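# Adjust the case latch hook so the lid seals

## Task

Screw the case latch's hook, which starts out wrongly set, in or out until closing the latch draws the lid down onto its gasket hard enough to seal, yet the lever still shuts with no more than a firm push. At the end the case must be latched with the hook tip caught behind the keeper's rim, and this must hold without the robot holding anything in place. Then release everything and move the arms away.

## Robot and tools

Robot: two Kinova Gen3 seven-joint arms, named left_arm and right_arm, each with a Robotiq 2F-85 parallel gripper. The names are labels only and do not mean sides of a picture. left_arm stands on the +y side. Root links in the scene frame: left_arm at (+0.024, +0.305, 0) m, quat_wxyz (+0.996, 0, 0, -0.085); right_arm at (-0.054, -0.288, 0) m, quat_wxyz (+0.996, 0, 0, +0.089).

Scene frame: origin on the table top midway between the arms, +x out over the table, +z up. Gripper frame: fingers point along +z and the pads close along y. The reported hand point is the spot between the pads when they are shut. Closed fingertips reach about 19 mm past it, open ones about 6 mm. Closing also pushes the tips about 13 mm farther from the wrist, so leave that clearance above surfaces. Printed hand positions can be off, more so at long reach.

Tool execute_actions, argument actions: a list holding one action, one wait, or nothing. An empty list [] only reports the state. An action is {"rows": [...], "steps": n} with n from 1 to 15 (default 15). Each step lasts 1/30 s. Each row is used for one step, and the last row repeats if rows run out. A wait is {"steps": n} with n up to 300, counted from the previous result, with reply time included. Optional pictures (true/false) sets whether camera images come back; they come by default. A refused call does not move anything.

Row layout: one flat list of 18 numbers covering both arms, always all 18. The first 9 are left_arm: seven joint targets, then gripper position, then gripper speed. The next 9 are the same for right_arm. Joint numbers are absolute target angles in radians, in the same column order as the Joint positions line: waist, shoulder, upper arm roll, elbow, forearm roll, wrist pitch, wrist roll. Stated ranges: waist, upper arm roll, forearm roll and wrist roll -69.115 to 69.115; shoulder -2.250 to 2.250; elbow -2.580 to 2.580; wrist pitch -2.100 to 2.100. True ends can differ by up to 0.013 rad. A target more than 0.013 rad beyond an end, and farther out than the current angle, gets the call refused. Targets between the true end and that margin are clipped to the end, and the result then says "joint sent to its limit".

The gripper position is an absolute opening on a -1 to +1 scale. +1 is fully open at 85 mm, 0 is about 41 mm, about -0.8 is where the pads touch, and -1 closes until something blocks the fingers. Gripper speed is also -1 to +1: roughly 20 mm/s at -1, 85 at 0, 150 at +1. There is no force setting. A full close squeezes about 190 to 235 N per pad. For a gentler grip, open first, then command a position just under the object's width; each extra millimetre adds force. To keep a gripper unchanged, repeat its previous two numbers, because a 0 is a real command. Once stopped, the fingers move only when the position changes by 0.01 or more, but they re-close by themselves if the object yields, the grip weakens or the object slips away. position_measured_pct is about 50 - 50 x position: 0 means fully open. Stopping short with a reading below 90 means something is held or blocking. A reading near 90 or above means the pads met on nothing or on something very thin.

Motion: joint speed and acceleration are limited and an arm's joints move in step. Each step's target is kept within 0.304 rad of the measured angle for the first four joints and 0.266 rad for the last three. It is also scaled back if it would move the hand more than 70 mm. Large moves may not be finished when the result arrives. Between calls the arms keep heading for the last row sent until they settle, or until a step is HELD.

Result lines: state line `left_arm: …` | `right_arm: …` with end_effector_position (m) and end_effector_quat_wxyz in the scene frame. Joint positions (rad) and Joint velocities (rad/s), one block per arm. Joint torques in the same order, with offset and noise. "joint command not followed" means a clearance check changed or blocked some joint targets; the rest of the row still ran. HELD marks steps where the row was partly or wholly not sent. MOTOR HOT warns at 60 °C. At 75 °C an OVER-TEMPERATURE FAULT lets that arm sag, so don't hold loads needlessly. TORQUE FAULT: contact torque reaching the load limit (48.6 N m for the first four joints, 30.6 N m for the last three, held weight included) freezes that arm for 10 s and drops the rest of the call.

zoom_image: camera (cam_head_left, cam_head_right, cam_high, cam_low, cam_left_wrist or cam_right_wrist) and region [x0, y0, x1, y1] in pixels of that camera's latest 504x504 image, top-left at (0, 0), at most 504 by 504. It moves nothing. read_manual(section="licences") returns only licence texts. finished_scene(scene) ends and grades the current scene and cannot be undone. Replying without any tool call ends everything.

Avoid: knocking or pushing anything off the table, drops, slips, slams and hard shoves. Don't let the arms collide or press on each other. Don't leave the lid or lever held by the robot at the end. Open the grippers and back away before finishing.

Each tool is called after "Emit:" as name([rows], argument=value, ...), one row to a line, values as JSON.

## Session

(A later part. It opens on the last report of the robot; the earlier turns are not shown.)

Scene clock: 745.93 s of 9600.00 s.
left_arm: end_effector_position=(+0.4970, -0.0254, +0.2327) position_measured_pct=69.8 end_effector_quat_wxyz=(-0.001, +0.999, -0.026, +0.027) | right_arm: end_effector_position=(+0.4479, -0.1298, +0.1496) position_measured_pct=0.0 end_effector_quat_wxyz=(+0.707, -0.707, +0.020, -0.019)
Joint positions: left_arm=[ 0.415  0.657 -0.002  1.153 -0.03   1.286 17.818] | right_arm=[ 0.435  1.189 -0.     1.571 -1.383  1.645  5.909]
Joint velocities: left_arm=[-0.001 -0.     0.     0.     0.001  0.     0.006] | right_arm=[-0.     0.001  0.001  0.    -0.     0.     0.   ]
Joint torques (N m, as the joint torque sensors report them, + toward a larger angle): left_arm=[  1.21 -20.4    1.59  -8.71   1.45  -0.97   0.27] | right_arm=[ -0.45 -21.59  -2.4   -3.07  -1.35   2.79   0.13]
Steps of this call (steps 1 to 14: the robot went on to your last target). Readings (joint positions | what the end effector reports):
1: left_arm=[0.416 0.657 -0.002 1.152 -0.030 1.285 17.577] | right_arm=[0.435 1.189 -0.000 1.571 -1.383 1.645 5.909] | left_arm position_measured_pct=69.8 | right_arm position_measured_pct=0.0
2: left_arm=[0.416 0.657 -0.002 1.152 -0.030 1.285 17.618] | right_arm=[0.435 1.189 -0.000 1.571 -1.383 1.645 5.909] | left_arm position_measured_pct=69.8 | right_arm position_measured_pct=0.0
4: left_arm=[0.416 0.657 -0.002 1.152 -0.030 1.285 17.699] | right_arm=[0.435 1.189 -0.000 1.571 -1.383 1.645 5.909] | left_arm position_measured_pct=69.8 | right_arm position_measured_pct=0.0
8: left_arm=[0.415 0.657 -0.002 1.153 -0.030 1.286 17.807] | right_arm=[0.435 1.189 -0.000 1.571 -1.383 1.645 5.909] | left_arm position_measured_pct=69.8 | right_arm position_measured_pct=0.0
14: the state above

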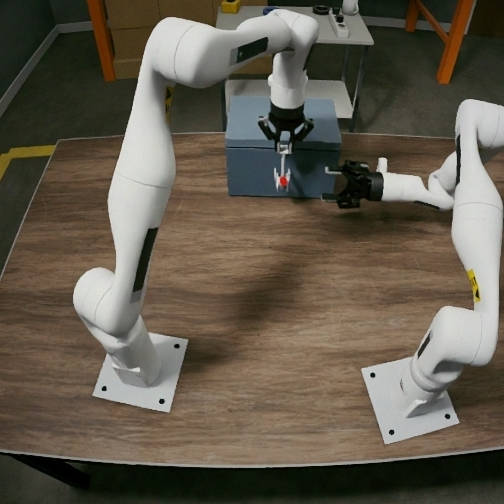

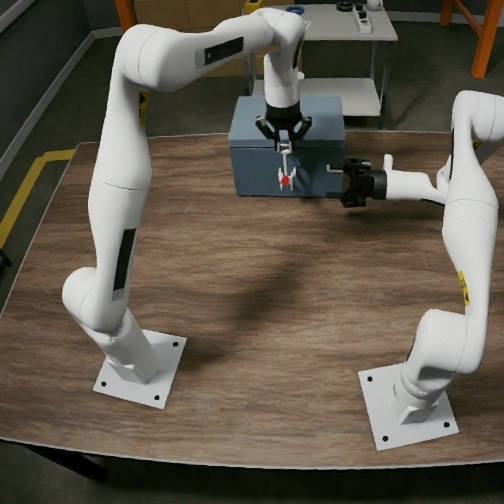

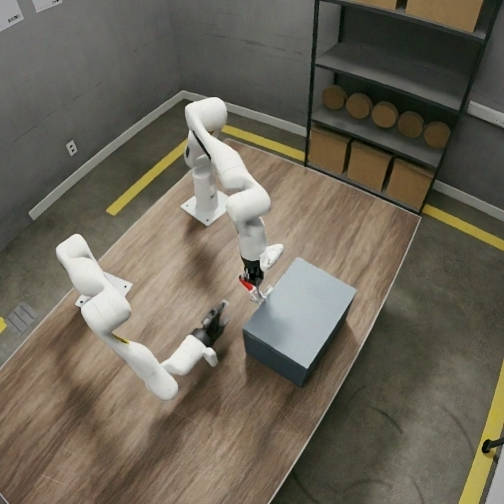

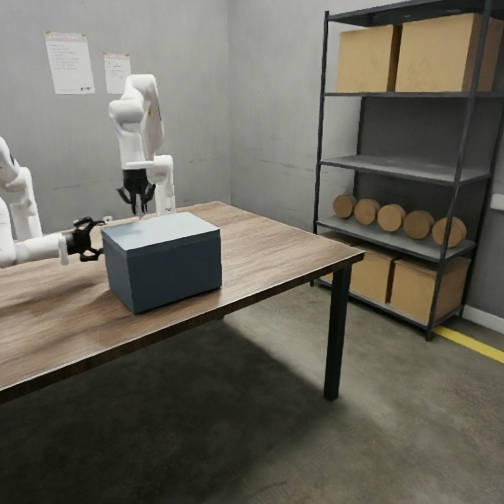

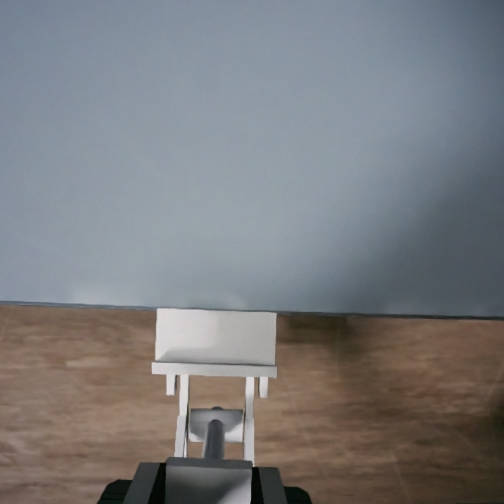

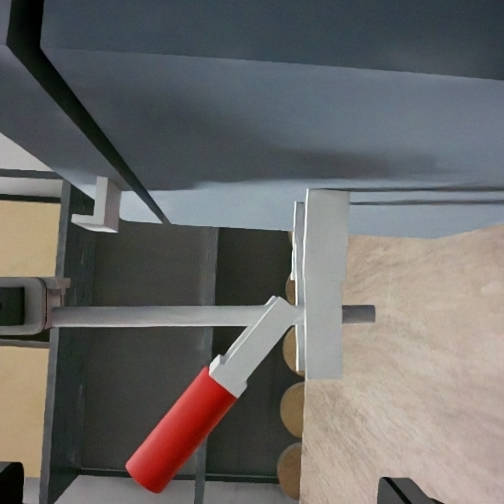

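Emit:
execute_actions([
  {"rows": [[0.4150,0.6560,0,1.1550,-0.0273,1.2860,17.816,-0.47,-0.6,0.4348,1.1893,0,1.5708,-1.3834,1.6454,5.9086,1,0.5],[0.4136,0.6550,0,1.1578,-0.0273,1.2840,17.8145,-0.47,-0.6,0.4348,1.1893,0,1.5708,-1.3834,1.6454,5.9086,1,0.5],[0.4122,0.6540,0,1.1607,-0.0273,1.2818,17.8131,-0.47,-0.6,0.4348,1.1893,0,1.5708,-1.3834,1.6454,5.9086,1,0.5],[0.4122,0.6540,0,1.1607,-0.0273,1.2818,17.8131,-0.47,-0.6,0.4348,1.1893,0,1.5708,-1.3834,1.6454,5.9086,1,0.5],[0.4122,0.6540,0,1.1607,-0.0273,1.2818,17.8131,-0.47,-0.6,0.4348,1.1893,0,1.5708,-1.3834,1.6454,5.9086,1,0.5],[0.4122,0.6534,0,1.1585,-0.0273,1.2846,17.8131,-0.47,-0.6,0.4348,1.1893,0,1.5708,-1.3834,1.6454,5.9086,1,0.5],[0.4122,0.6528,0,1.1563,-0.0273,1.2874,17.8131,-0.47,-0.6,0.4348,1.1893,0,1.5708,-1.3834,1.6454,5.9086,1,0.5],[0.4122,0.6522,0,1.1541,-0.0273,1.2902,17.8131,-0.47,-0.6,0.4348,1.1893,0,1.5708,-1.3834,1.6454,5.9086,1,0.5],[0.4122,0.6516,0,1.1520,-0.0273,1.2929,17.8131,-0.47,-0.6,0.4348,1.1893,0,1.5708,-1.3834,1.6454,5.9086,1,0.5],[0.4122,0.6510,0,1.1498,-0.0273,1.2957,17.8131,-0.47,-0.6,0.4348,1.1893,0,1.5708,-1.3834,1.6454,5.9086,1,0.5],[0.4122,0.6507,0,1.1487,-0.0273,1.2971,17.8131,-0.47,-0.6,0.4348,1.1893,0,1.5708,-1.3834,1.6454,5.9086,1,0.5]], "steps": 15},
])

Emit:
zoom_image(camera="cam_right_wrist", region=[0, 150, 200, 350])

Scene clock: 789.17 s of 9600.00 s.
left_arm: end_effector_position=(+0.4952, -0.0246, +0.2331) position_measured_pct=70.2 end_effector_quat_wxyz=(-0.001, +0.999, -0.027, +0.024) | right_arm: end_effector_position=(+0.4479, -0.1298, +0.1496) position_measured_pct=0.0 end_effector_quat_wxyz=(+0.707, -0.707, +0.020, -0.019)
Joint positions: left_arm=[ 0.413  0.657  0.     1.151 -0.028  1.294 17.813] | right_arm=[ 0.435  1.189 -0.     1.571 -1.383  1.645  5.909]
Joint velocities: left_arm=[ 0.     0.003  0.    -0.011 -0.     0.012  0.   ] | right_arm=[ 0.001  0.002  0.     0.    -0.     0.     0.   ]
Joint torques (N m, as the joint torque sensors report them, + toward a larger angle): left_arm=[ -0.81 -26.78   0.49 -10.52   0.36   0.68   0.07] | right_arm=[ -0.37 -22.08  -2.72  -3.18  -1.49   2.9    0.09]
Steps of this call (steps 1 to 30: the robot went on to your last target; steps 31 to 1282: nothing new was sent; steps 1283 to 1297: all 15 steps of this action). Readings (joint positions | what the end effector reports):
1283: left_arm=[0.415 0.657 -0.002 1.153 -0.030 1.286 17.818] | right_arm=[0.435 1.189 -0.000 1.571 -1.383 1.645 5.909] | left_arm position_measured_pct=69.8 | right_arm position_measured_pct=0.0
1284: left_arm=[0.414 0.656 -0.002 1.154 -0.030 1.286 17.817] | right_arm=[0.435 1.189 -0.000 1.571 -1.383 1.645 5.909] | left_arm position_measured_pct=70.2 | right_arm position_measured_pct=0.0
1286: left_arm=[0.413 0.655 -0.001 1.157 -0.029 1.284 17.815] | right_arm=[0.435 1.189 -0.000 1.571 -1.383 1.645 5.909] | left_arm position_measured_pct=70.2 | right_arm position_measured_pct=0.0
1290: left_arm=[0.412 0.654 -0.000 1.157 -0.028 1.284 17.813] | right_arm=[0.435 1.189 -0.000 1.571 -1.383 1.645 5.909] | left_arm position_measured_pct=70.2 | right_arm position_measured_pct=0.0
1297: the state above

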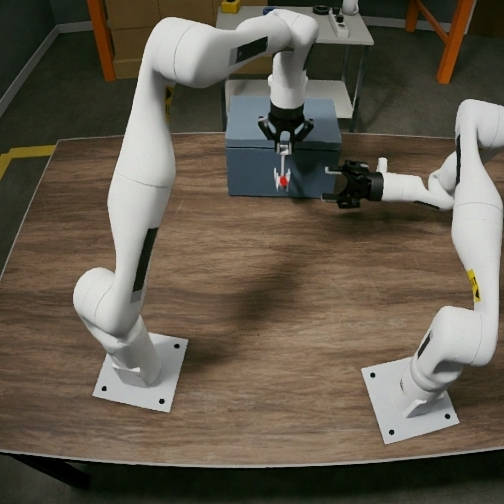

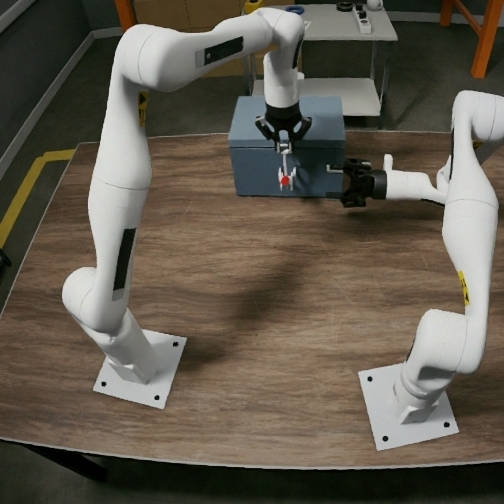

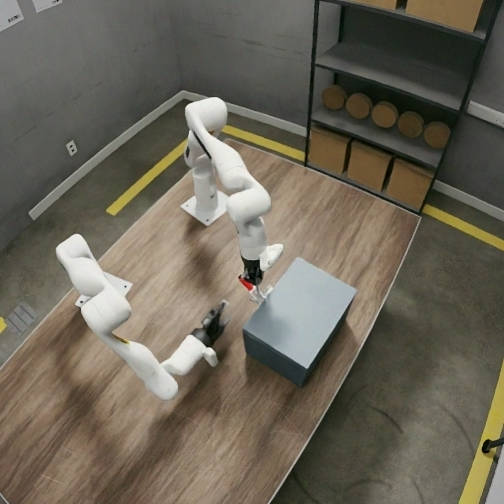

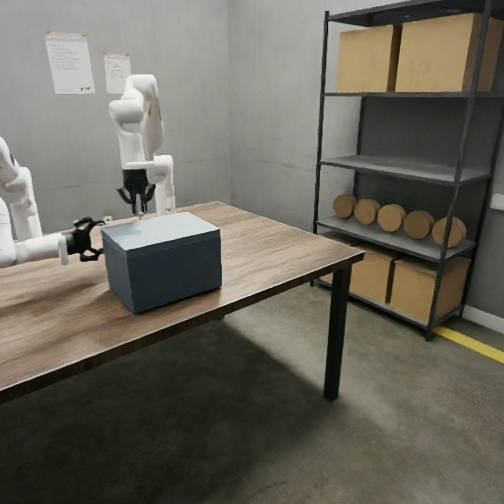

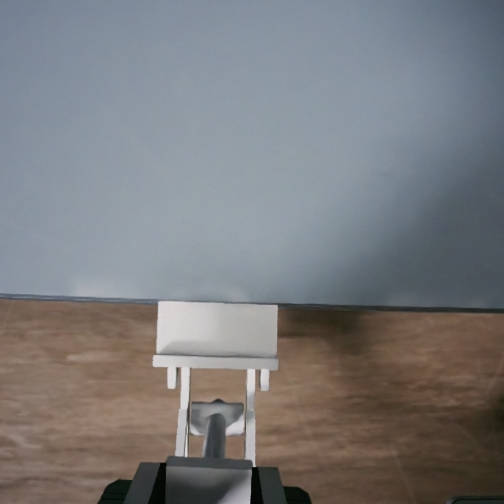

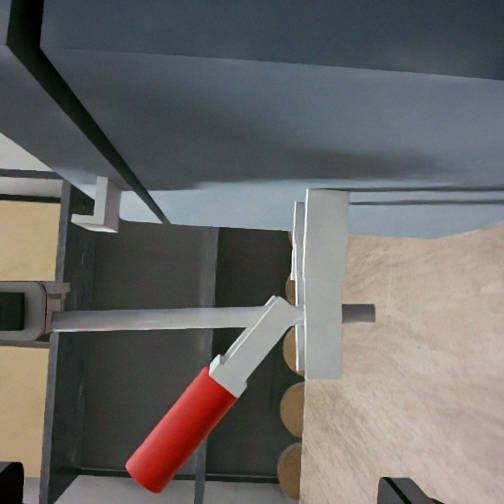

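Region (0, 150, 200, 350) of cam_right_wrist's 504x504 image, scaled by 2.520.

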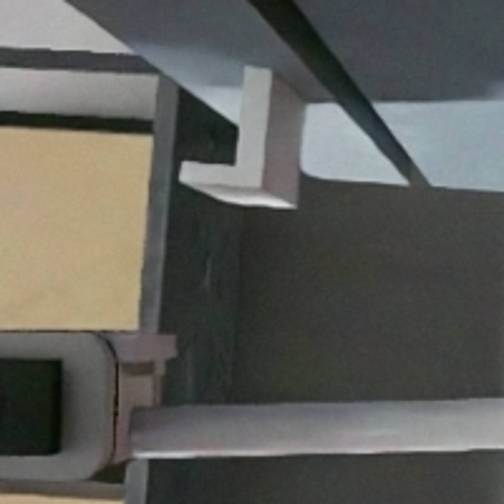

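Emit:
execute_actions([
  {"rows": [[0.4122,0.6534,0,1.1585,-0.0273,1.2846,17.8131,-0.42,-0.6,0.4348,1.1893,0,1.5708,-1.3834,1.6454,5.9086,1,0.5],[0.4122,0.6534,0,1.1585,-0.0273,1.2846,17.8131,-0.42,-0.6,0.4348,1.1893,0,1.5708,-1.3834,1.6454,5.9086,1,0.5],[0.4122,0.6534,0,1.1585,-0.0273,1.2846,17.8131,-0.42,-0.6,0.4348,1.1893,0,1.5708,-1.3834,1.6454,5.9086,1,0.5],[0.4102,0.6589,0,1.1476,-0.0258,1.2924,17.8107,-0.42,-0.6,0.4348,1.1893,0,1.5708,-1.3834,1.6454,5.9086,1,0.5],[0.4082,0.6644,0,1.1367,-0.0244,1.3002,17.8083,-0.42,-0.6,0.4348,1.1893,0,1.5708,-1.3834,1.6454,5.9086,1,0.5],[0.4062,0.6700,0,1.1258,-0.0229,1.3080,17.8059,-0.42,-0.6,0.4348,1.1893,0,1.5708,-1.3834,1.6454,5.9086,1,0.5],[0.4042,0.6755,0,1.1149,-0.0214,1.3159,17.8035,-0.42,-0.6,0.4348,1.1893,0,1.5708,-1.3834,1.6454,5.9086,1,0.5],[0.4022,0.6810,0,1.1040,-0.0199,1.3237,17.8011,-0.42,-0.6,0.4348,1.1893,0,1.5708,-1.3834,1.6454,5.9086,1,0.5],[0.4002,0.6865,0,1.0931,-0.0185,1.3315,17.7987,-0.42,-0.6,0.4348,1.1893,0,1.5708,-1.3834,1.6454,5.9086,1,0.5],[0.3981,0.6921,0,1.0822,-0.0170,1.3393,17.7963,-0.42,-0.6,0.4348,1.1893,0,1.5708,-1.3834,1.6454,5.9086,1,0.5],[0.3961,0.6976,0,1.0713,-0.0155,1.3471,17.7939,-0.42,-0.6,0.4348,1.1893,0,1.5708,-1.3834,1.6454,5.9086,1,0.5],[0.3941,0.7031,0,1.0604,-0.0140,1.3549,17.7915,-0.42,-0.6,0.4348,1.1893,0,1.5708,-1.3834,1.6454,5.9086,1,0.5],[0.3921,0.7086,0,1.0495,-0.0126,1.3628,17.7891,-0.42,-0.6,0.4348,1.1893,0,1.5708,-1.3834,1.6454,5.9086,1,0.5],[0.3901,0.7142,0,1.0386,-0.0111,1.3706,17.7867,-0.42,-0.6,0.4348,1.1893,0,1.5708,-1.3834,1.6454,5.9086,1,0.5],[0.3881,0.7197,0,1.0277,-0.0096,1.3784,17.7843,-0.42,-0.6,0.4348,1.1893,0,1.5708,-1.3834,1.6454,5.9086,1,0.5]], "steps": 15},
], pictures=false)

Emit:
execute_actions([
  {"steps": 15},
])

Emit:
zoom_image(camera="cam_right_wrist", region=[0, 150, 200, 350])

Scene clock: 849.67 s of 9600.00 s.
left_arm: end_effector_position=(+0.5077, -0.0258, +0.2327) position_measured_pct=70.2 end_effector_quat_wxyz=(-0.001, +1.000, -0.027, +0.011) | right_arm: end_effector_position=(+0.4479, -0.1298, +0.1496) position_measured_pct=0.0 end_effector_quat_wxyz=(+0.707, -0.707, +0.020, -0.019)
Joint positions: left_arm=[ 0.396  0.702  0.001  1.067 -0.014  1.354 17.793] | right_arm=[ 0.435  1.189 -0.     1.571 -1.383  1.645  5.909]
Joint velocities: left_arm=[-0.058  0.169  0.001 -0.31   0.047  0.233 -0.07 ] | right_arm=[ 0.  0.  0.  0. -0. -0. -0.]
Joint torques (N m, as the joint torque sensors report them, + toward a larger angle): left_arm=[ -0.9  -23.3    0.13 -10.71  -0.55  -1.75  -0.16] | right_arm=[ -0.22 -21.95  -2.2   -3.19  -1.3    2.57   0.22]
Steps of this call (steps 1 to 15: the robot went on to your last target; steps 16 to 1800: nothing new was sent; steps 1801 to 1815: all 15 steps of this action). Readings (joint positions | what the end effector reports):
1801: left_arm=[0.413 0.657 0.000 1.151 -0.028 1.294 17.813] | right_arm=[0.435 1.189 -0.000 1.571 -1.383 1.645 5.909] | left_arm position_measured_pct=70.2 | right_arm position_measured_pct=0.0
1802: left_arm=[0.413 0.657 0.000 1.153 -0.028 1.291 17.813] | right_arm=[0.435 1.189 -0.000 1.571 -1.383 1.645 5.909] | left_arm position_measured_pct=70.2 | right_arm position_measured_pct=0.0
1804: left_arm=[0.412 0.656 -0.000 1.154 -0.028 1.287 17.813] | right_arm=[0.435 1.189 -0.000 1.571 -1.383 1.645 5.909] | left_arm position_measured_pct=70.2 | right_arm position_measured_pct=0.0
1808: left_arm=[0.408 0.667 0.000 1.133 -0.025 1.303 17.808] | right_arm=[0.435 1.189 -0.000 1.571 -1.383 1.645 5.909] | left_arm position_measured_pct=70.2 | right_arm position_measured_pct=0.0
1815: the state above

Scene clock: 850.17 s of 9600.00 s.
left_arm: end_effector_position=(+0.5124, -0.0262, +0.2323) position_measured_pct=70.2 end_effector_quat_wxyz=(-0.002, +1.000, -0.028, +0.005) | right_arm: end_effector_position=(+0.4479, -0.1298, +0.1496) position_measured_pct=0.0 end_effector_quat_wxyz=(+0.707, -0.707, +0.020, -0.019)
Joint positions: left_arm=[ 0.389  0.722  0.001  1.031 -0.009  1.381 17.784] | right_arm=[ 0.435  1.189 -0.     1.571 -1.383  1.645  5.909]
Joint velocities: left_arm=[ 0.     0.001 -0.001 -0.001  0.001 -0.    -0.001] | right_arm=[ 0.001  0.    -0.     0.     0.001 -0.001  0.   ]
Joint torques (N m, as the joint torque sensors report them, + toward a larger angle): left_arm=[ -1.32 -24.79  -0.01 -11.07   0.    -1.58  -0.1 ] | right_arm=[ -0.2  -21.95  -2.29  -3.45  -1.36   2.73   0.14]
Steps of this call (steps 1 to 15: the robot went on to your last target). Readings (joint positions | what the end effector reports):
1: left_arm=[0.394 0.708 0.001 1.057 -0.013 1.361 17.790] | right_arm=[0.435 1.189 -0.000 1.571 -1.383 1.645 5.909] | left_arm position_measured_pct=70.2 | right_arm position_measured_pct=0.0
2: left_arm=[0.392 0.712 0.001 1.049 -0.011 1.368 17.788] | right_arm=[0.435 1.189 -0.000 1.571 -1.383 1.645 5.909] | left_arm position_measured_pct=70.2 | right_arm position_measured_pct=0.0
4: left_arm=[0.390 0.718 0.001 1.038 -0.010 1.377 17.786] | right_arm=[0.435 1.189 -0.000 1.571 -1.383 1.645 5.909] | left_arm position_measured_pct=70.2 | right_arm position_measured_pct=0.0
8: left_arm=[0.389 0.721 0.001 1.032 -0.009 1.380 17.784] | right_arm=[0.435 1.189 -0.000 1.571 -1.383 1.645 5.909] | left_arm position_measured_pct=70.2 | right_arm position_measured_pct=0.0
15: the state above

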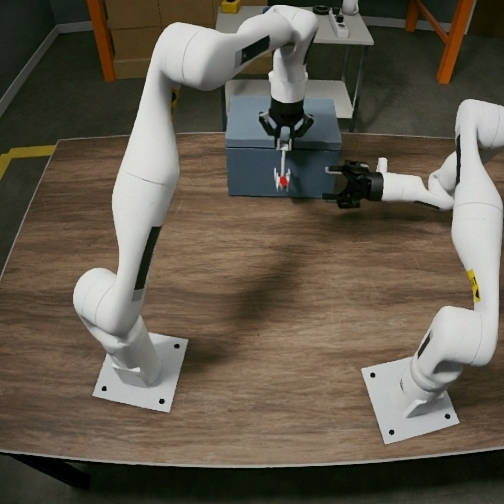

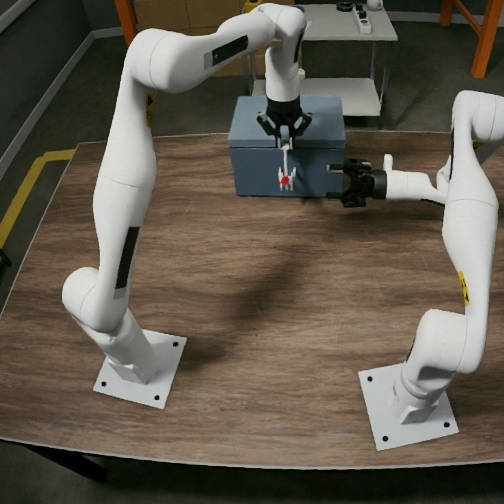

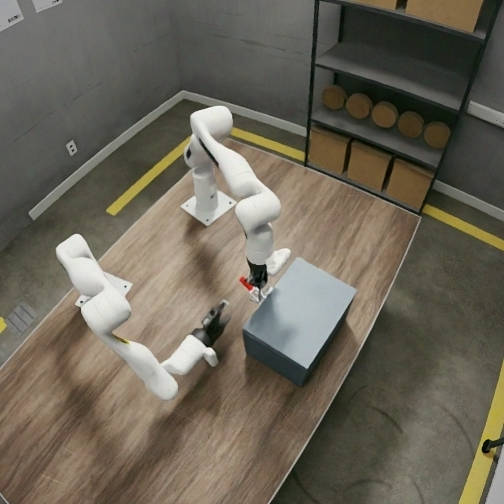

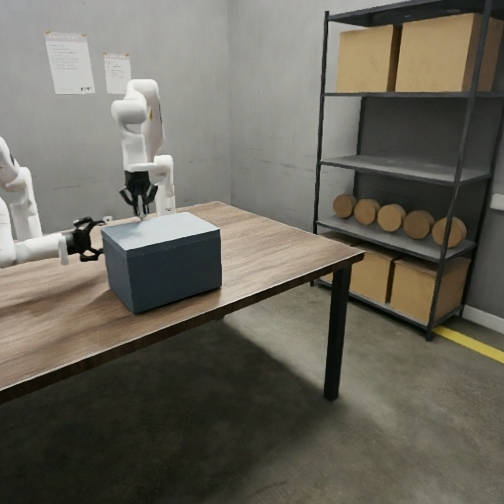

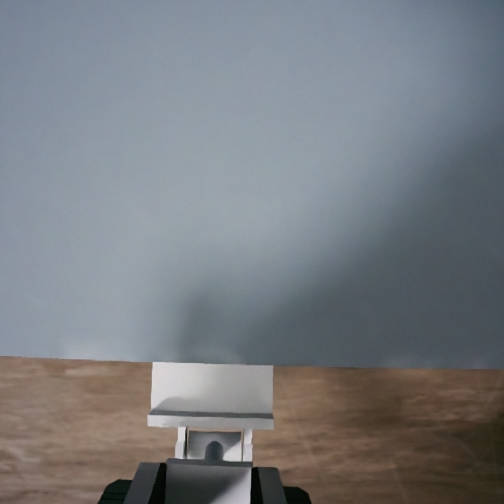

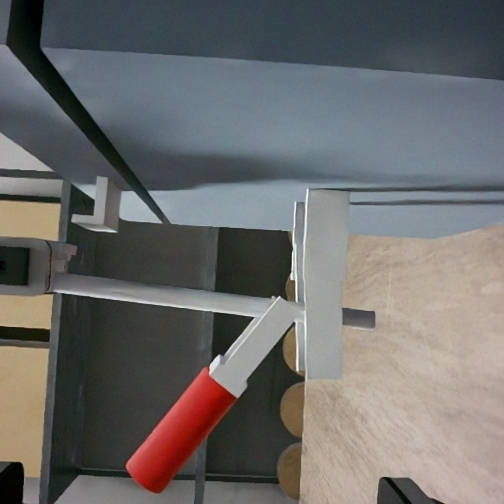

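Region (0, 150, 200, 350) of cam_right_wrist's 504x504 image, scaled by 2.520.

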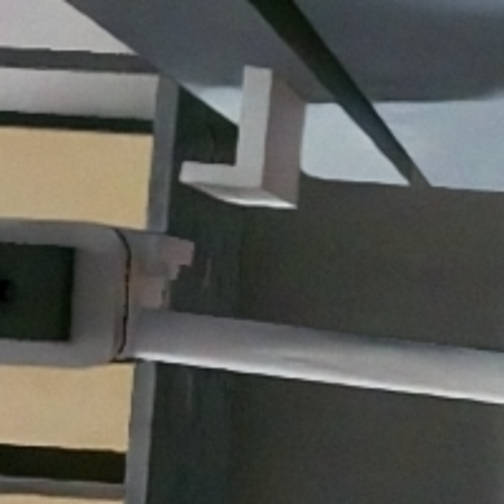

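Emit:
execute_actions([
  {"rows": [[0.3881,0.7201,0,1.0302,-0.0096,1.3755,17.7843,-0.42,-0.6,0.4348,1.1893,0,1.5708,-1.3834,1.6454,5.9086,1,0.5],[0.3881,0.7205,0,1.0327,-0.0096,1.3726,17.7843,-0.42,-0.6,0.4348,1.1893,0,1.5708,-1.3834,1.6454,5.9086,1,0.5],[0.3881,0.7205,0,1.0327,-0.0096,1.3726,17.7843,-0.40,-0.6,0.4348,1.1893,0,1.5708,-1.3834,1.6454,5.9086,1,0.5],[0.3870,0.7243,0,1.0254,-0.0086,1.3772,17.7829,-0.40,-0.6,0.4348,1.1893,0,1.5708,-1.3834,1.6454,5.9086,1,0.5],[0.3858,0.7280,0,1.0181,-0.0077,1.3818,17.7815,-0.40,-0.6,0.4348,1.1893,0,1.5708,-1.3834,1.6454,5.9086,1,0.5],[0.3847,0.7318,0,1.0109,-0.0067,1.3864,17.7801,-0.40,-0.6,0.4348,1.1893,0,1.5708,-1.3834,1.6454,5.9086,1,0.5],[0.3836,0.7355,0,1.0036,-0.0057,1.3909,17.7788,-0.40,-0.6,0.4348,1.1893,0,1.5708,-1.3834,1.6454,5.9086,1,0.5],[0.3824,0.7393,0,0.9963,-0.0048,1.3955,17.7774,-0.40,-0.6,0.4348,1.1893,0,1.5708,-1.3834,1.6454,5.9086,1,0.5],[0.3813,0.7430,0,0.9890,-0.0038,1.4001,17.776,-0.40,-0.6,0.4348,1.1893,0,1.5708,-1.3834,1.6454,5.9086,1,0.5]], "steps": 15},
], pictures=false)

Emit:
execute_actions([
  {"steps": 10},
])

Emit:
zoom_image(camera="cam_right_wrist", region=[0, 150, 200, 350])

Scene clock: 910.67 s of 9600.00 s.
left_arm: end_effector_position=(+0.5194, -0.0268, +0.2311) position_measured_pct=69.4 end_effector_quat_wxyz=(-0.001, +1.000, -0.027, +0.002) | right_arm: end_effector_position=(+0.4479, -0.1298, +0.1496) position_measured_pct=0.0 end_effector_quat_wxyz=(+0.707, -0.707, +0.020, -0.019)
Joint positions: left_arm=[ 0.382  0.744 -0.     0.993 -0.004  1.402 17.776] | right_arm=[ 0.435  1.189 -0.     1.571 -1.383  1.645  5.909]
Joint velocities: left_arm=[-0.005  0.012 -0.001 -0.021  0.001  0.011 -0.003] | right_arm=[ 0.    -0.     0.    -0.    -0.     0.001  0.   ]
Joint torques (N m, as the joint torque sensors report them, + toward a larger angle): left_arm=[ -0.78 -24.57   0.54 -10.77   0.32  -1.44   0.13] | right_arm=[ -0.11 -21.99  -2.33  -2.96  -1.18   2.62   0.32]
Steps of this call (steps 1 to 15: the robot went on to your last target; steps 16 to 1800: nothing new was sent; steps 1801 to 1815: all 15 steps of this action). Readings (joint positions | what the end effector reports):
1801: left_arm=[0.389 0.722 0.001 1.031 -0.009 1.381 17.784] | right_arm=[0.435 1.189 -0.000 1.571 -1.383 1.645 5.909] | left_arm position_measured_pct=70.2 | right_arm position_measured_pct=0.0
1802: left_arm=[0.389 0.722 0.001 1.032 -0.009 1.380 17.784] | right_arm=[0.435 1.189 -0.000 1.571 -1.383 1.645 5.909] | left_arm position_measured_pct=70.2 | right_arm position_measured_pct=0.0
1804: left_arm=[0.389 0.722 0.001 1.032 -0.009 1.378 17.784] | right_arm=[0.435 1.189 -0.000 1.571 -1.383 1.645 5.909] | left_arm position_measured_pct=70.2 | right_arm position_measured_pct=0.0
1808: left_arm=[0.386 0.731 0.000 1.017 -0.007 1.386 17.781] | right_arm=[0.435 1.189 -0.000 1.571 -1.383 1.645 5.909] | left_arm position_measured_pct=69.4 | right_arm position_measured_pct=0.0
1815: the state above

Scene clock: 911.00 s of 9600.00 s.
left_arm: end_effector_position=(+0.5199, -0.0268, +0.2310) position_measured_pct=69.4 end_effector_quat_wxyz=(-0.001, +1.000, -0.027, +0.002) | right_arm: end_effector_position=(+0.4479, -0.1298, +0.1496) position_measured_pct=0.0 end_effector_quat_wxyz=(+0.707, -0.707, +0.020, -0.019)
Joint positions: left_arm=[ 0.381  0.745 -0.     0.992 -0.004  1.403 17.776] | right_arm=[ 0.435  1.189 -0.     1.571 -1.383  1.645  5.909]
Joint velocities: left_arm=[-0.     0.001 -0.    -0.     0.     0.     0.   ] | right_arm=[ 0.001 -0.002 -0.    -0.     0.    -0.     0.   ]
Joint torques (N m, as the joint torque sensors report them, + toward a larger angle): left_arm=[ -0.33 -24.36   0.75 -10.69   0.39  -1.64   0.12] | right_arm=[ -0.36 -21.79  -2.54  -3.25  -1.2    2.73   0.37]
Steps of this call (steps 1 to 10: the robot went on to your last target). Readings (joint positions | what the end effector reports):
1: left_arm=[0.382 0.744 -0.000 0.993 -0.004 1.402 17.776] | right_arm=[0.435 1.189 -0.000 1.571 -1.383 1.645 5.909] | left_arm position_measured_pct=69.4 | right_arm position_measured_pct=0.0
2: left_arm=[0.382 0.744 -0.000 0.992 -0.004 1.402 17.776] | right_arm=[0.435 1.189 -0.000 1.571 -1.383 1.645 5.909] | left_arm position_measured_pct=69.4 | right_arm position_measured_pct=0.0
4: left_arm=[0.381 0.745 -0.000 0.992 -0.004 1.402 17.776] | right_arm=[0.435 1.189 -0.000 1.571 -1.383 1.645 5.909] | left_arm position_measured_pct=69.4 | right_arm position_measured_pct=0.0
8: left_arm=[0.381 0.745 -0.000 0.992 -0.004 1.403 17.776] | right_arm=[0.435 1.189 -0.000 1.571 -1.383 1.645 5.909] | left_arm position_measured_pct=69.4 | right_arm position_measured_pct=0.0
10: the state above

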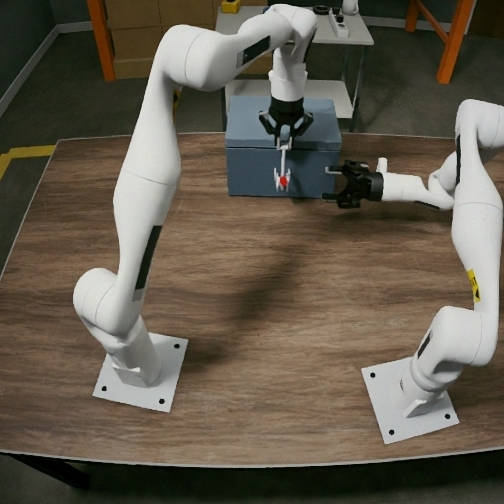

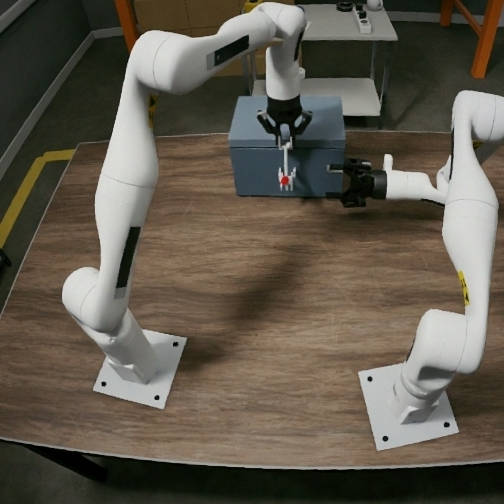

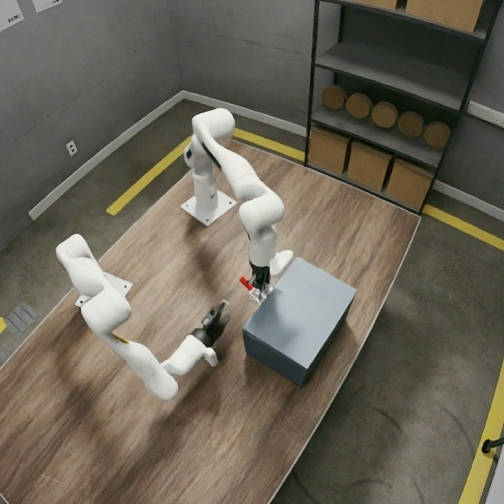

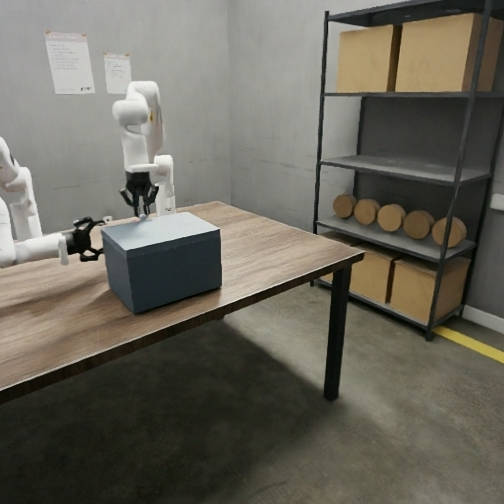

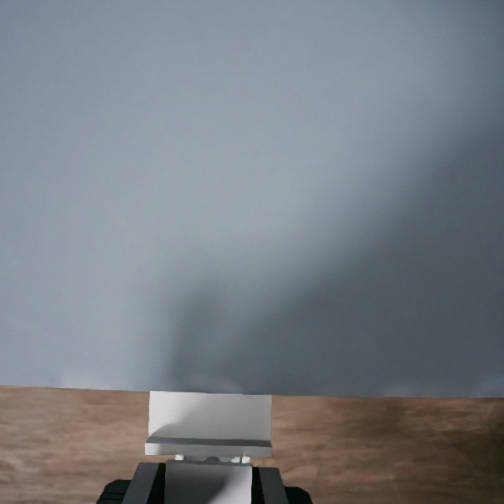

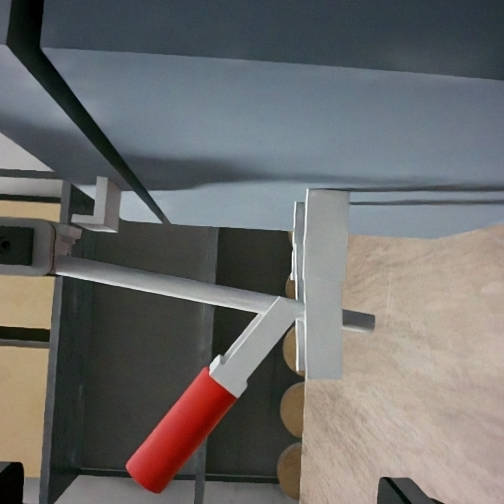

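Region (0, 150, 200, 350) of cam_right_wrist's 504x504 image, scaled by 2.520.

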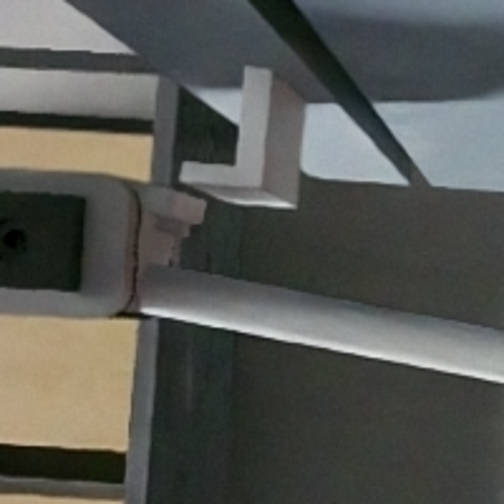

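Emit:
execute_actions([
  {"rows": [[0.3813,0.7432,0,0.9903,-0.0038,1.3986,17.776,-0.36,-0.8,0.4348,1.1893,0,1.5708,-1.3834,1.6454,5.9086,1,0.5],[0.3813,0.7432,0,0.9903,-0.0038,1.3986,17.776,-0.36,-0.8,0.4348,1.1893,0,1.5708,-1.3834,1.6454,5.9086,1,0.5],[0.3813,0.7432,0,0.9903,-0.0038,1.3986,17.776,-0.36,-0.8,0.4348,1.1893,0,1.5708,-1.3834,1.6454,5.9086,1,0.5],[0.3813,0.7432,0,0.9903,-0.0038,1.3986,17.776,-0.36,-0.8,0.4348,1.1893,0,1.5708,-1.3834,1.6454,5.9086,1,0.5],[0.3813,0.7432,0,0.9903,-0.0038,1.3986,17.776,-0.36,-0.8,0.4348,1.1893,0,1.5708,-1.3834,1.6454,5.9086,1,0.5],[0.3813,0.7432,0,0.9903,-0.0038,1.3986,17.776,-0.25,-0.5,0.4348,1.1893,0,1.5708,-1.3834,1.6454,5.9086,1,0.5]], "steps": 15},
])

Emit:
zoom_image(camera="cam_right_wrist", region=[0, 150, 200, 350])

Scene clock: 934.10 s of 9600.00 s.
left_arm: end_effector_position=(+0.5214, -0.0278, +0.2324) position_measured_pct=62.3 end_effector_quat_wxyz=(+0.001, +1.000, -0.027, +0.005) | right_arm: end_effector_position=(+0.4479, -0.1298, +0.1496) position_measured_pct=0.0 end_effector_quat_wxyz=(+0.707, -0.707, +0.020, -0.019)
Joint positions: left_arm=[ 0.381  0.743  0.     0.99  -0.004  1.399 17.776] | right_arm=[ 0.435  1.189 -0.     1.571 -1.383  1.645  5.909]
Joint velocities: left_arm=[ 0.001 -0.002 -0.001 -0.    -0.    -0.     0.   ] | right_arm=[ 0.001 -0.001  0.001 -0.    -0.    -0.    -0.   ]
Joint torques (N m, as the joint torque sensors report them, + toward a larger angle): left_arm=[ -0.46 -22.78   0.36  -8.86   0.29  -0.49  -0.04] | right_arm=[ -0.25 -21.8   -2.54  -3.07  -1.35   2.8    0.31]
Steps of this call (steps 1 to 15: the robot went on to your last target; steps 16 to 678: nothing new was sent; steps 679 to 693: all 15 steps of this action). Readings (joint positions | what the end effector reports):
679: left_arm=[0.381 0.745 -0.000 0.992 -0.004 1.402 17.776] | right_arm=[0.435 1.189 -0.000 1.571 -1.383 1.645 5.909] | left_arm position_measured_pct=69.4 | right_arm position_measured_pct=0.0
680: left_arm=[0.381 0.745 -0.000 0.992 -0.004 1.402 17.776] | right_arm=[0.435 1.189 -0.000 1.571 -1.383 1.645 5.909] | left_arm position_measured_pct=69.0 | right_arm position_measured_pct=0.0
682: left_arm=[0.381 0.745 -0.000 0.992 -0.004 1.400 17.776] | right_arm=[0.435 1.189 -0.000 1.571 -1.383 1.645 5.909] | left_arm position_measured_pct=68.3 | right_arm position_measured_pct=0.0
686: left_arm=[0.381 0.744 -0.000 0.991 -0.004 1.399 17.776] | right_arm=[0.435 1.189 -0.000 1.571 -1.383 1.645 5.909] | left_arm position_measured_pct=66.3 | right_arm position_measured_pct=0.0
693: the state above

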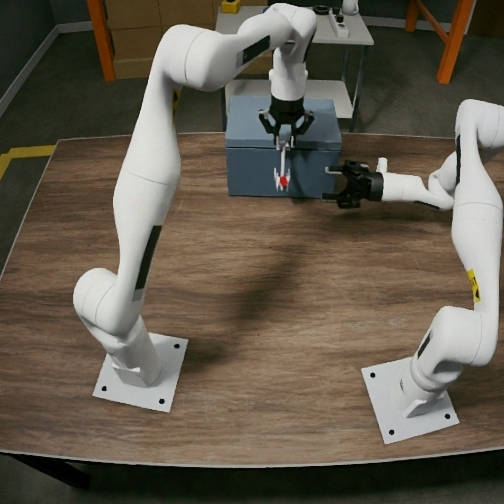

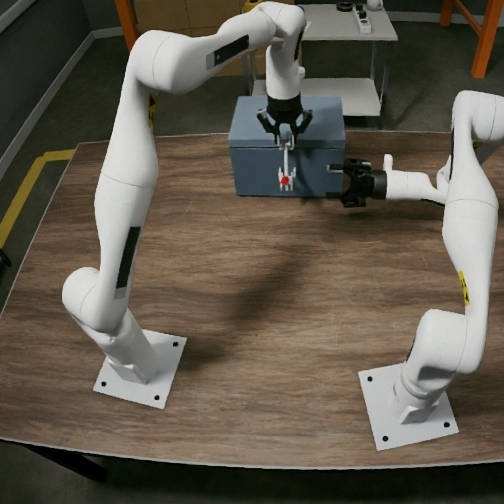

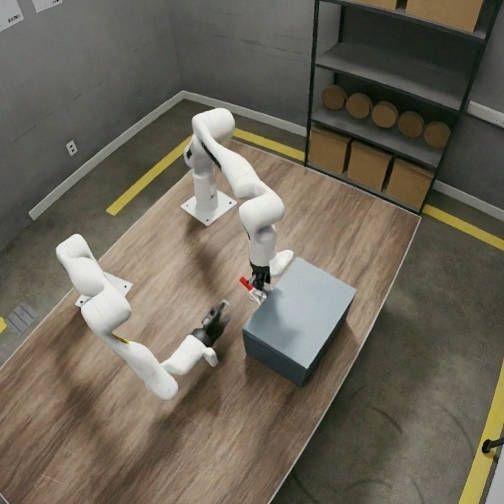

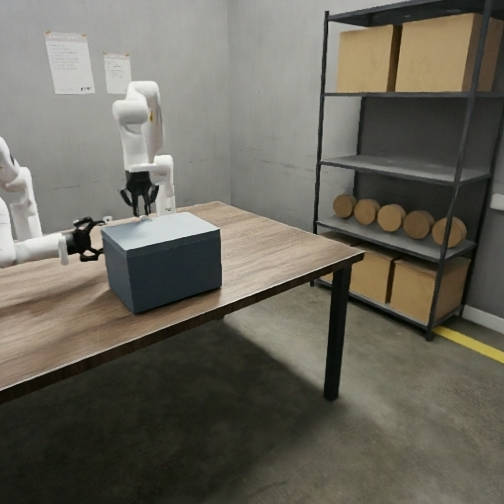

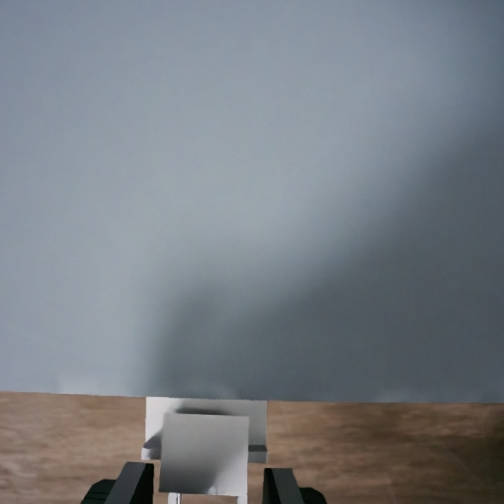

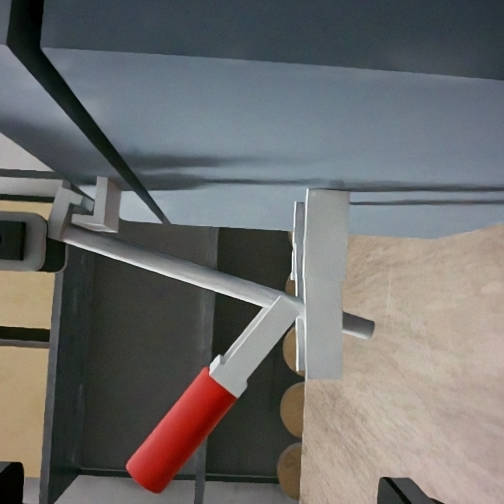

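Region (0, 150, 200, 350) of cam_right_wrist's 504x504 image, scaled by 2.520.

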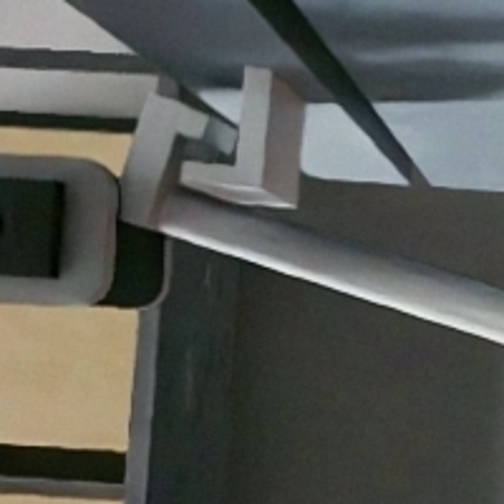

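Emit:
zoom_image(camera="cam_right_wrist", region=[40, 170, 130, 260])

Region (40, 170, 130, 260) of cam_right_wrist's 504x504 image, scaled by 5.600.

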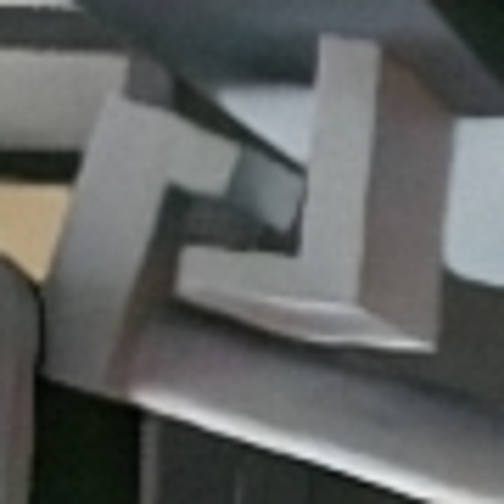

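Emit:
execute_actions([
  {"rows": [[0.3795,0.7475,0,0.9816,-0.0029,1.4054,17.7739,-0.25,-0.5,0.4348,1.1893,0,1.5708,-1.3834,1.6454,5.9086,1,0.5],[0.3776,0.7518,0,0.9729,-0.0019,1.4122,17.7718,-0.25,-0.5,0.4348,1.1893,0,1.5708,-1.3834,1.6454,5.9086,1,0.5],[0.3758,0.7560,0,0.9641,-0.0010,1.4191,17.7697,-0.25,-0.5,0.4348,1.1893,0,1.5708,-1.3834,1.6454,5.9086,1,0.5],[0.3739,0.7603,0,0.9554,0,1.4259,17.7676,-0.25,-0.5,0.4348,1.1893,0,1.5708,-1.3834,1.6454,5.9086,1,0.5],[0.3739,0.7603,0,0.9554,0,1.4259,17.7676,-0.25,-0.5,0.4348,1.1893,0,1.5708,-1.3834,1.6454,5.9086,1,0.5],[0.3739,0.7603,0,0.9554,0,1.4259,17.7676,-0.25,-0.5,0.4348,1.1893,0,1.5708,-1.3834,1.6454,5.9086,1,0.5],[0.3739,0.7607,0,0.9579,0,1.4230,17.7676,-0.25,-0.5,0.4348,1.1893,0,1.5708,-1.3834,1.6454,5.9086,1,0.5],[0.3739,0.7611,0,0.9604,0,1.4201,17.7676,-0.25,-0.5,0.4348,1.1893,0,1.5708,-1.3834,1.6454,5.9086,1,0.5],[0.3739,0.7615,0,0.9629,0,1.4172,17.7676,-0.25,-0.5,0.4348,1.1893,0,1.5708,-1.3834,1.6454,5.9086,1,0.5],[0.3739,0.7615,0,0.9629,0,1.4172,17.7676,-0.34,-0.5,0.4348,1.1893,0,1.5708,-1.3834,1.6454,5.9086,1,0.5]], "steps": 15},
])

Emit:
zoom_image(camera="cam_right_wrist", region=[0, 150, 200, 350])

Scene clock: 994.60 s of 9600.00 s.
left_arm: end_effector_position=(+0.5258, -0.0267, +0.2302) position_measured_pct=66.7 end_effector_quat_wxyz=(+0.000, +1.000, -0.027, +0.000) | right_arm: end_effector_position=(+0.4479, -0.1298, +0.1496) position_measured_pct=0.0 end_effector_quat_wxyz=(+0.707, -0.707, +0.020, -0.019)
Joint positions: left_arm=[ 0.374  0.761 -0.     0.963 -0.     1.417 17.768] | right_arm=[ 0.435  1.189 -0.     1.571 -1.383  1.645  5.909]
Joint velocities: left_arm=[-0.001  0.005 -0.     0.002 -0.    -0.004 -0.001] | right_arm=[-0.002 -0.    -0.     0.     0.    -0.     0.   ]
Joint torques (N m, as the joint torque sensors report them, + toward a larger angle): left_arm=[ -0.21 -23.11   0.05  -8.94   0.25  -0.34  -0.01] | right_arm=[ -0.15 -21.73  -2.38  -3.24  -1.27   2.63   0.21]
Steps of this call (steps 1 to 15: the robot went on to your last target; steps 16 to 1800: nothing new was sent; steps 1801 to 1815: all 15 steps of this action). Readings (joint positions | what the end effector reports):
1801: left_arm=[0.381 0.744 0.000 0.989 -0.004 1.399 17.776] | right_arm=[0.435 1.189 -0.000 1.571 -1.383 1.645 5.909] | left_arm position_measured_pct=62.3 | right_arm position_measured_pct=0.0
1802: left_arm=[0.380 0.746 0.000 0.986 -0.003 1.401 17.775] | right_arm=[0.435 1.189 -0.000 1.571 -1.383 1.645 5.909] | left_arm position_measured_pct=62.3 | right_arm position_measured_pct=0.0
1804: left_arm=[0.378 0.751 0.000 0.977 -0.002 1.409 17.773] | right_arm=[0.435 1.189 -0.000 1.571 -1.383 1.645 5.909] | left_arm position_measured_pct=62.3 | right_arm position_measured_pct=0.0
1808: left_arm=[0.375 0.758 -0.000 0.961 -0.000 1.422 17.768] | right_arm=[0.435 1.189 -0.000 1.571 -1.383 1.645 5.909] | left_arm position_measured_pct=62.3 | right_arm position_measured_pct=0.0
1815: the state above

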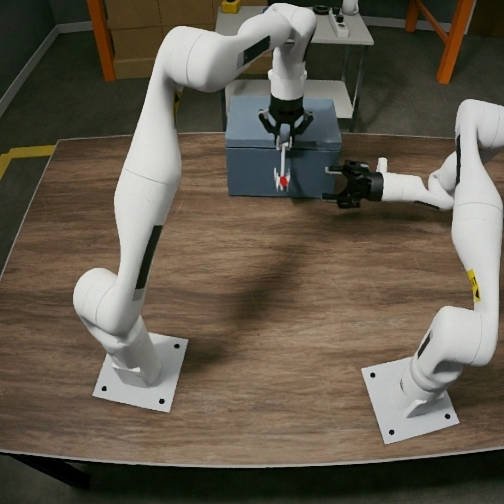

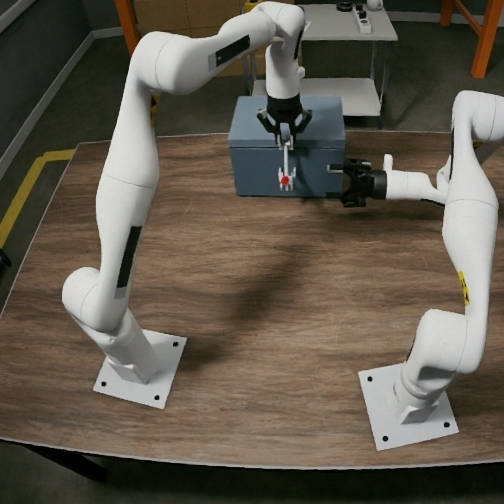

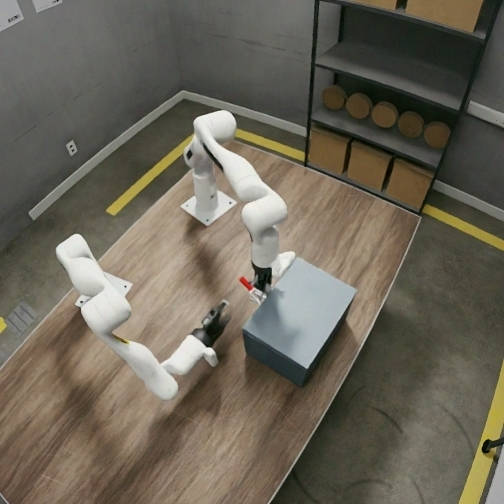

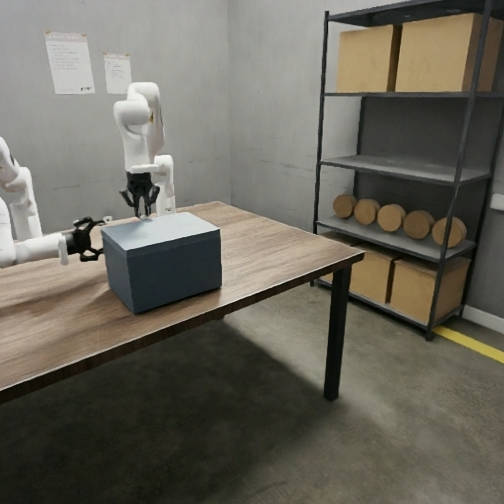

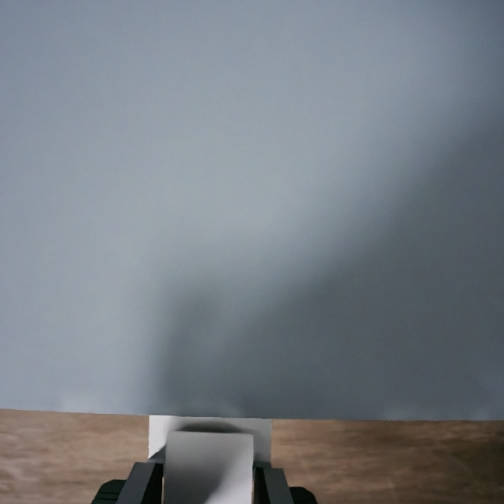

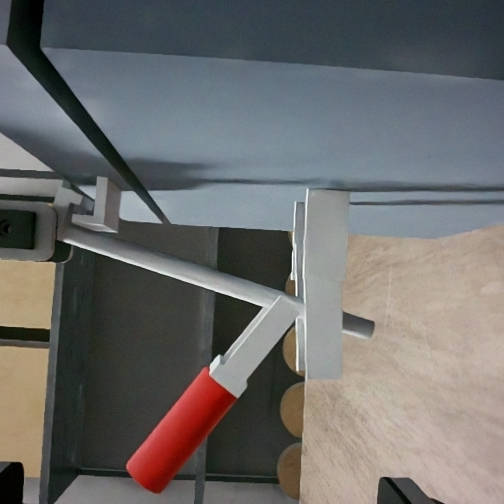

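Region (0, 150, 200, 350) of cam_right_wrist's 504x504 image, scaled by 2.520.

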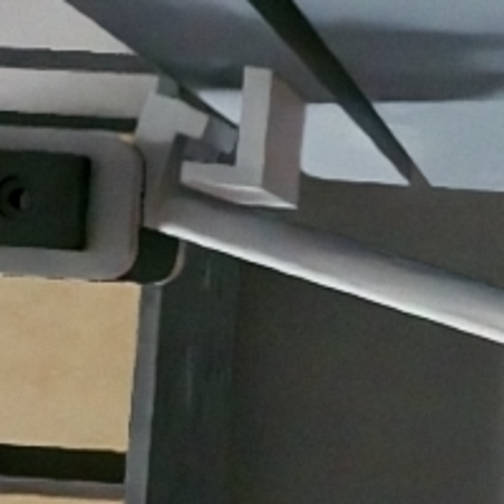

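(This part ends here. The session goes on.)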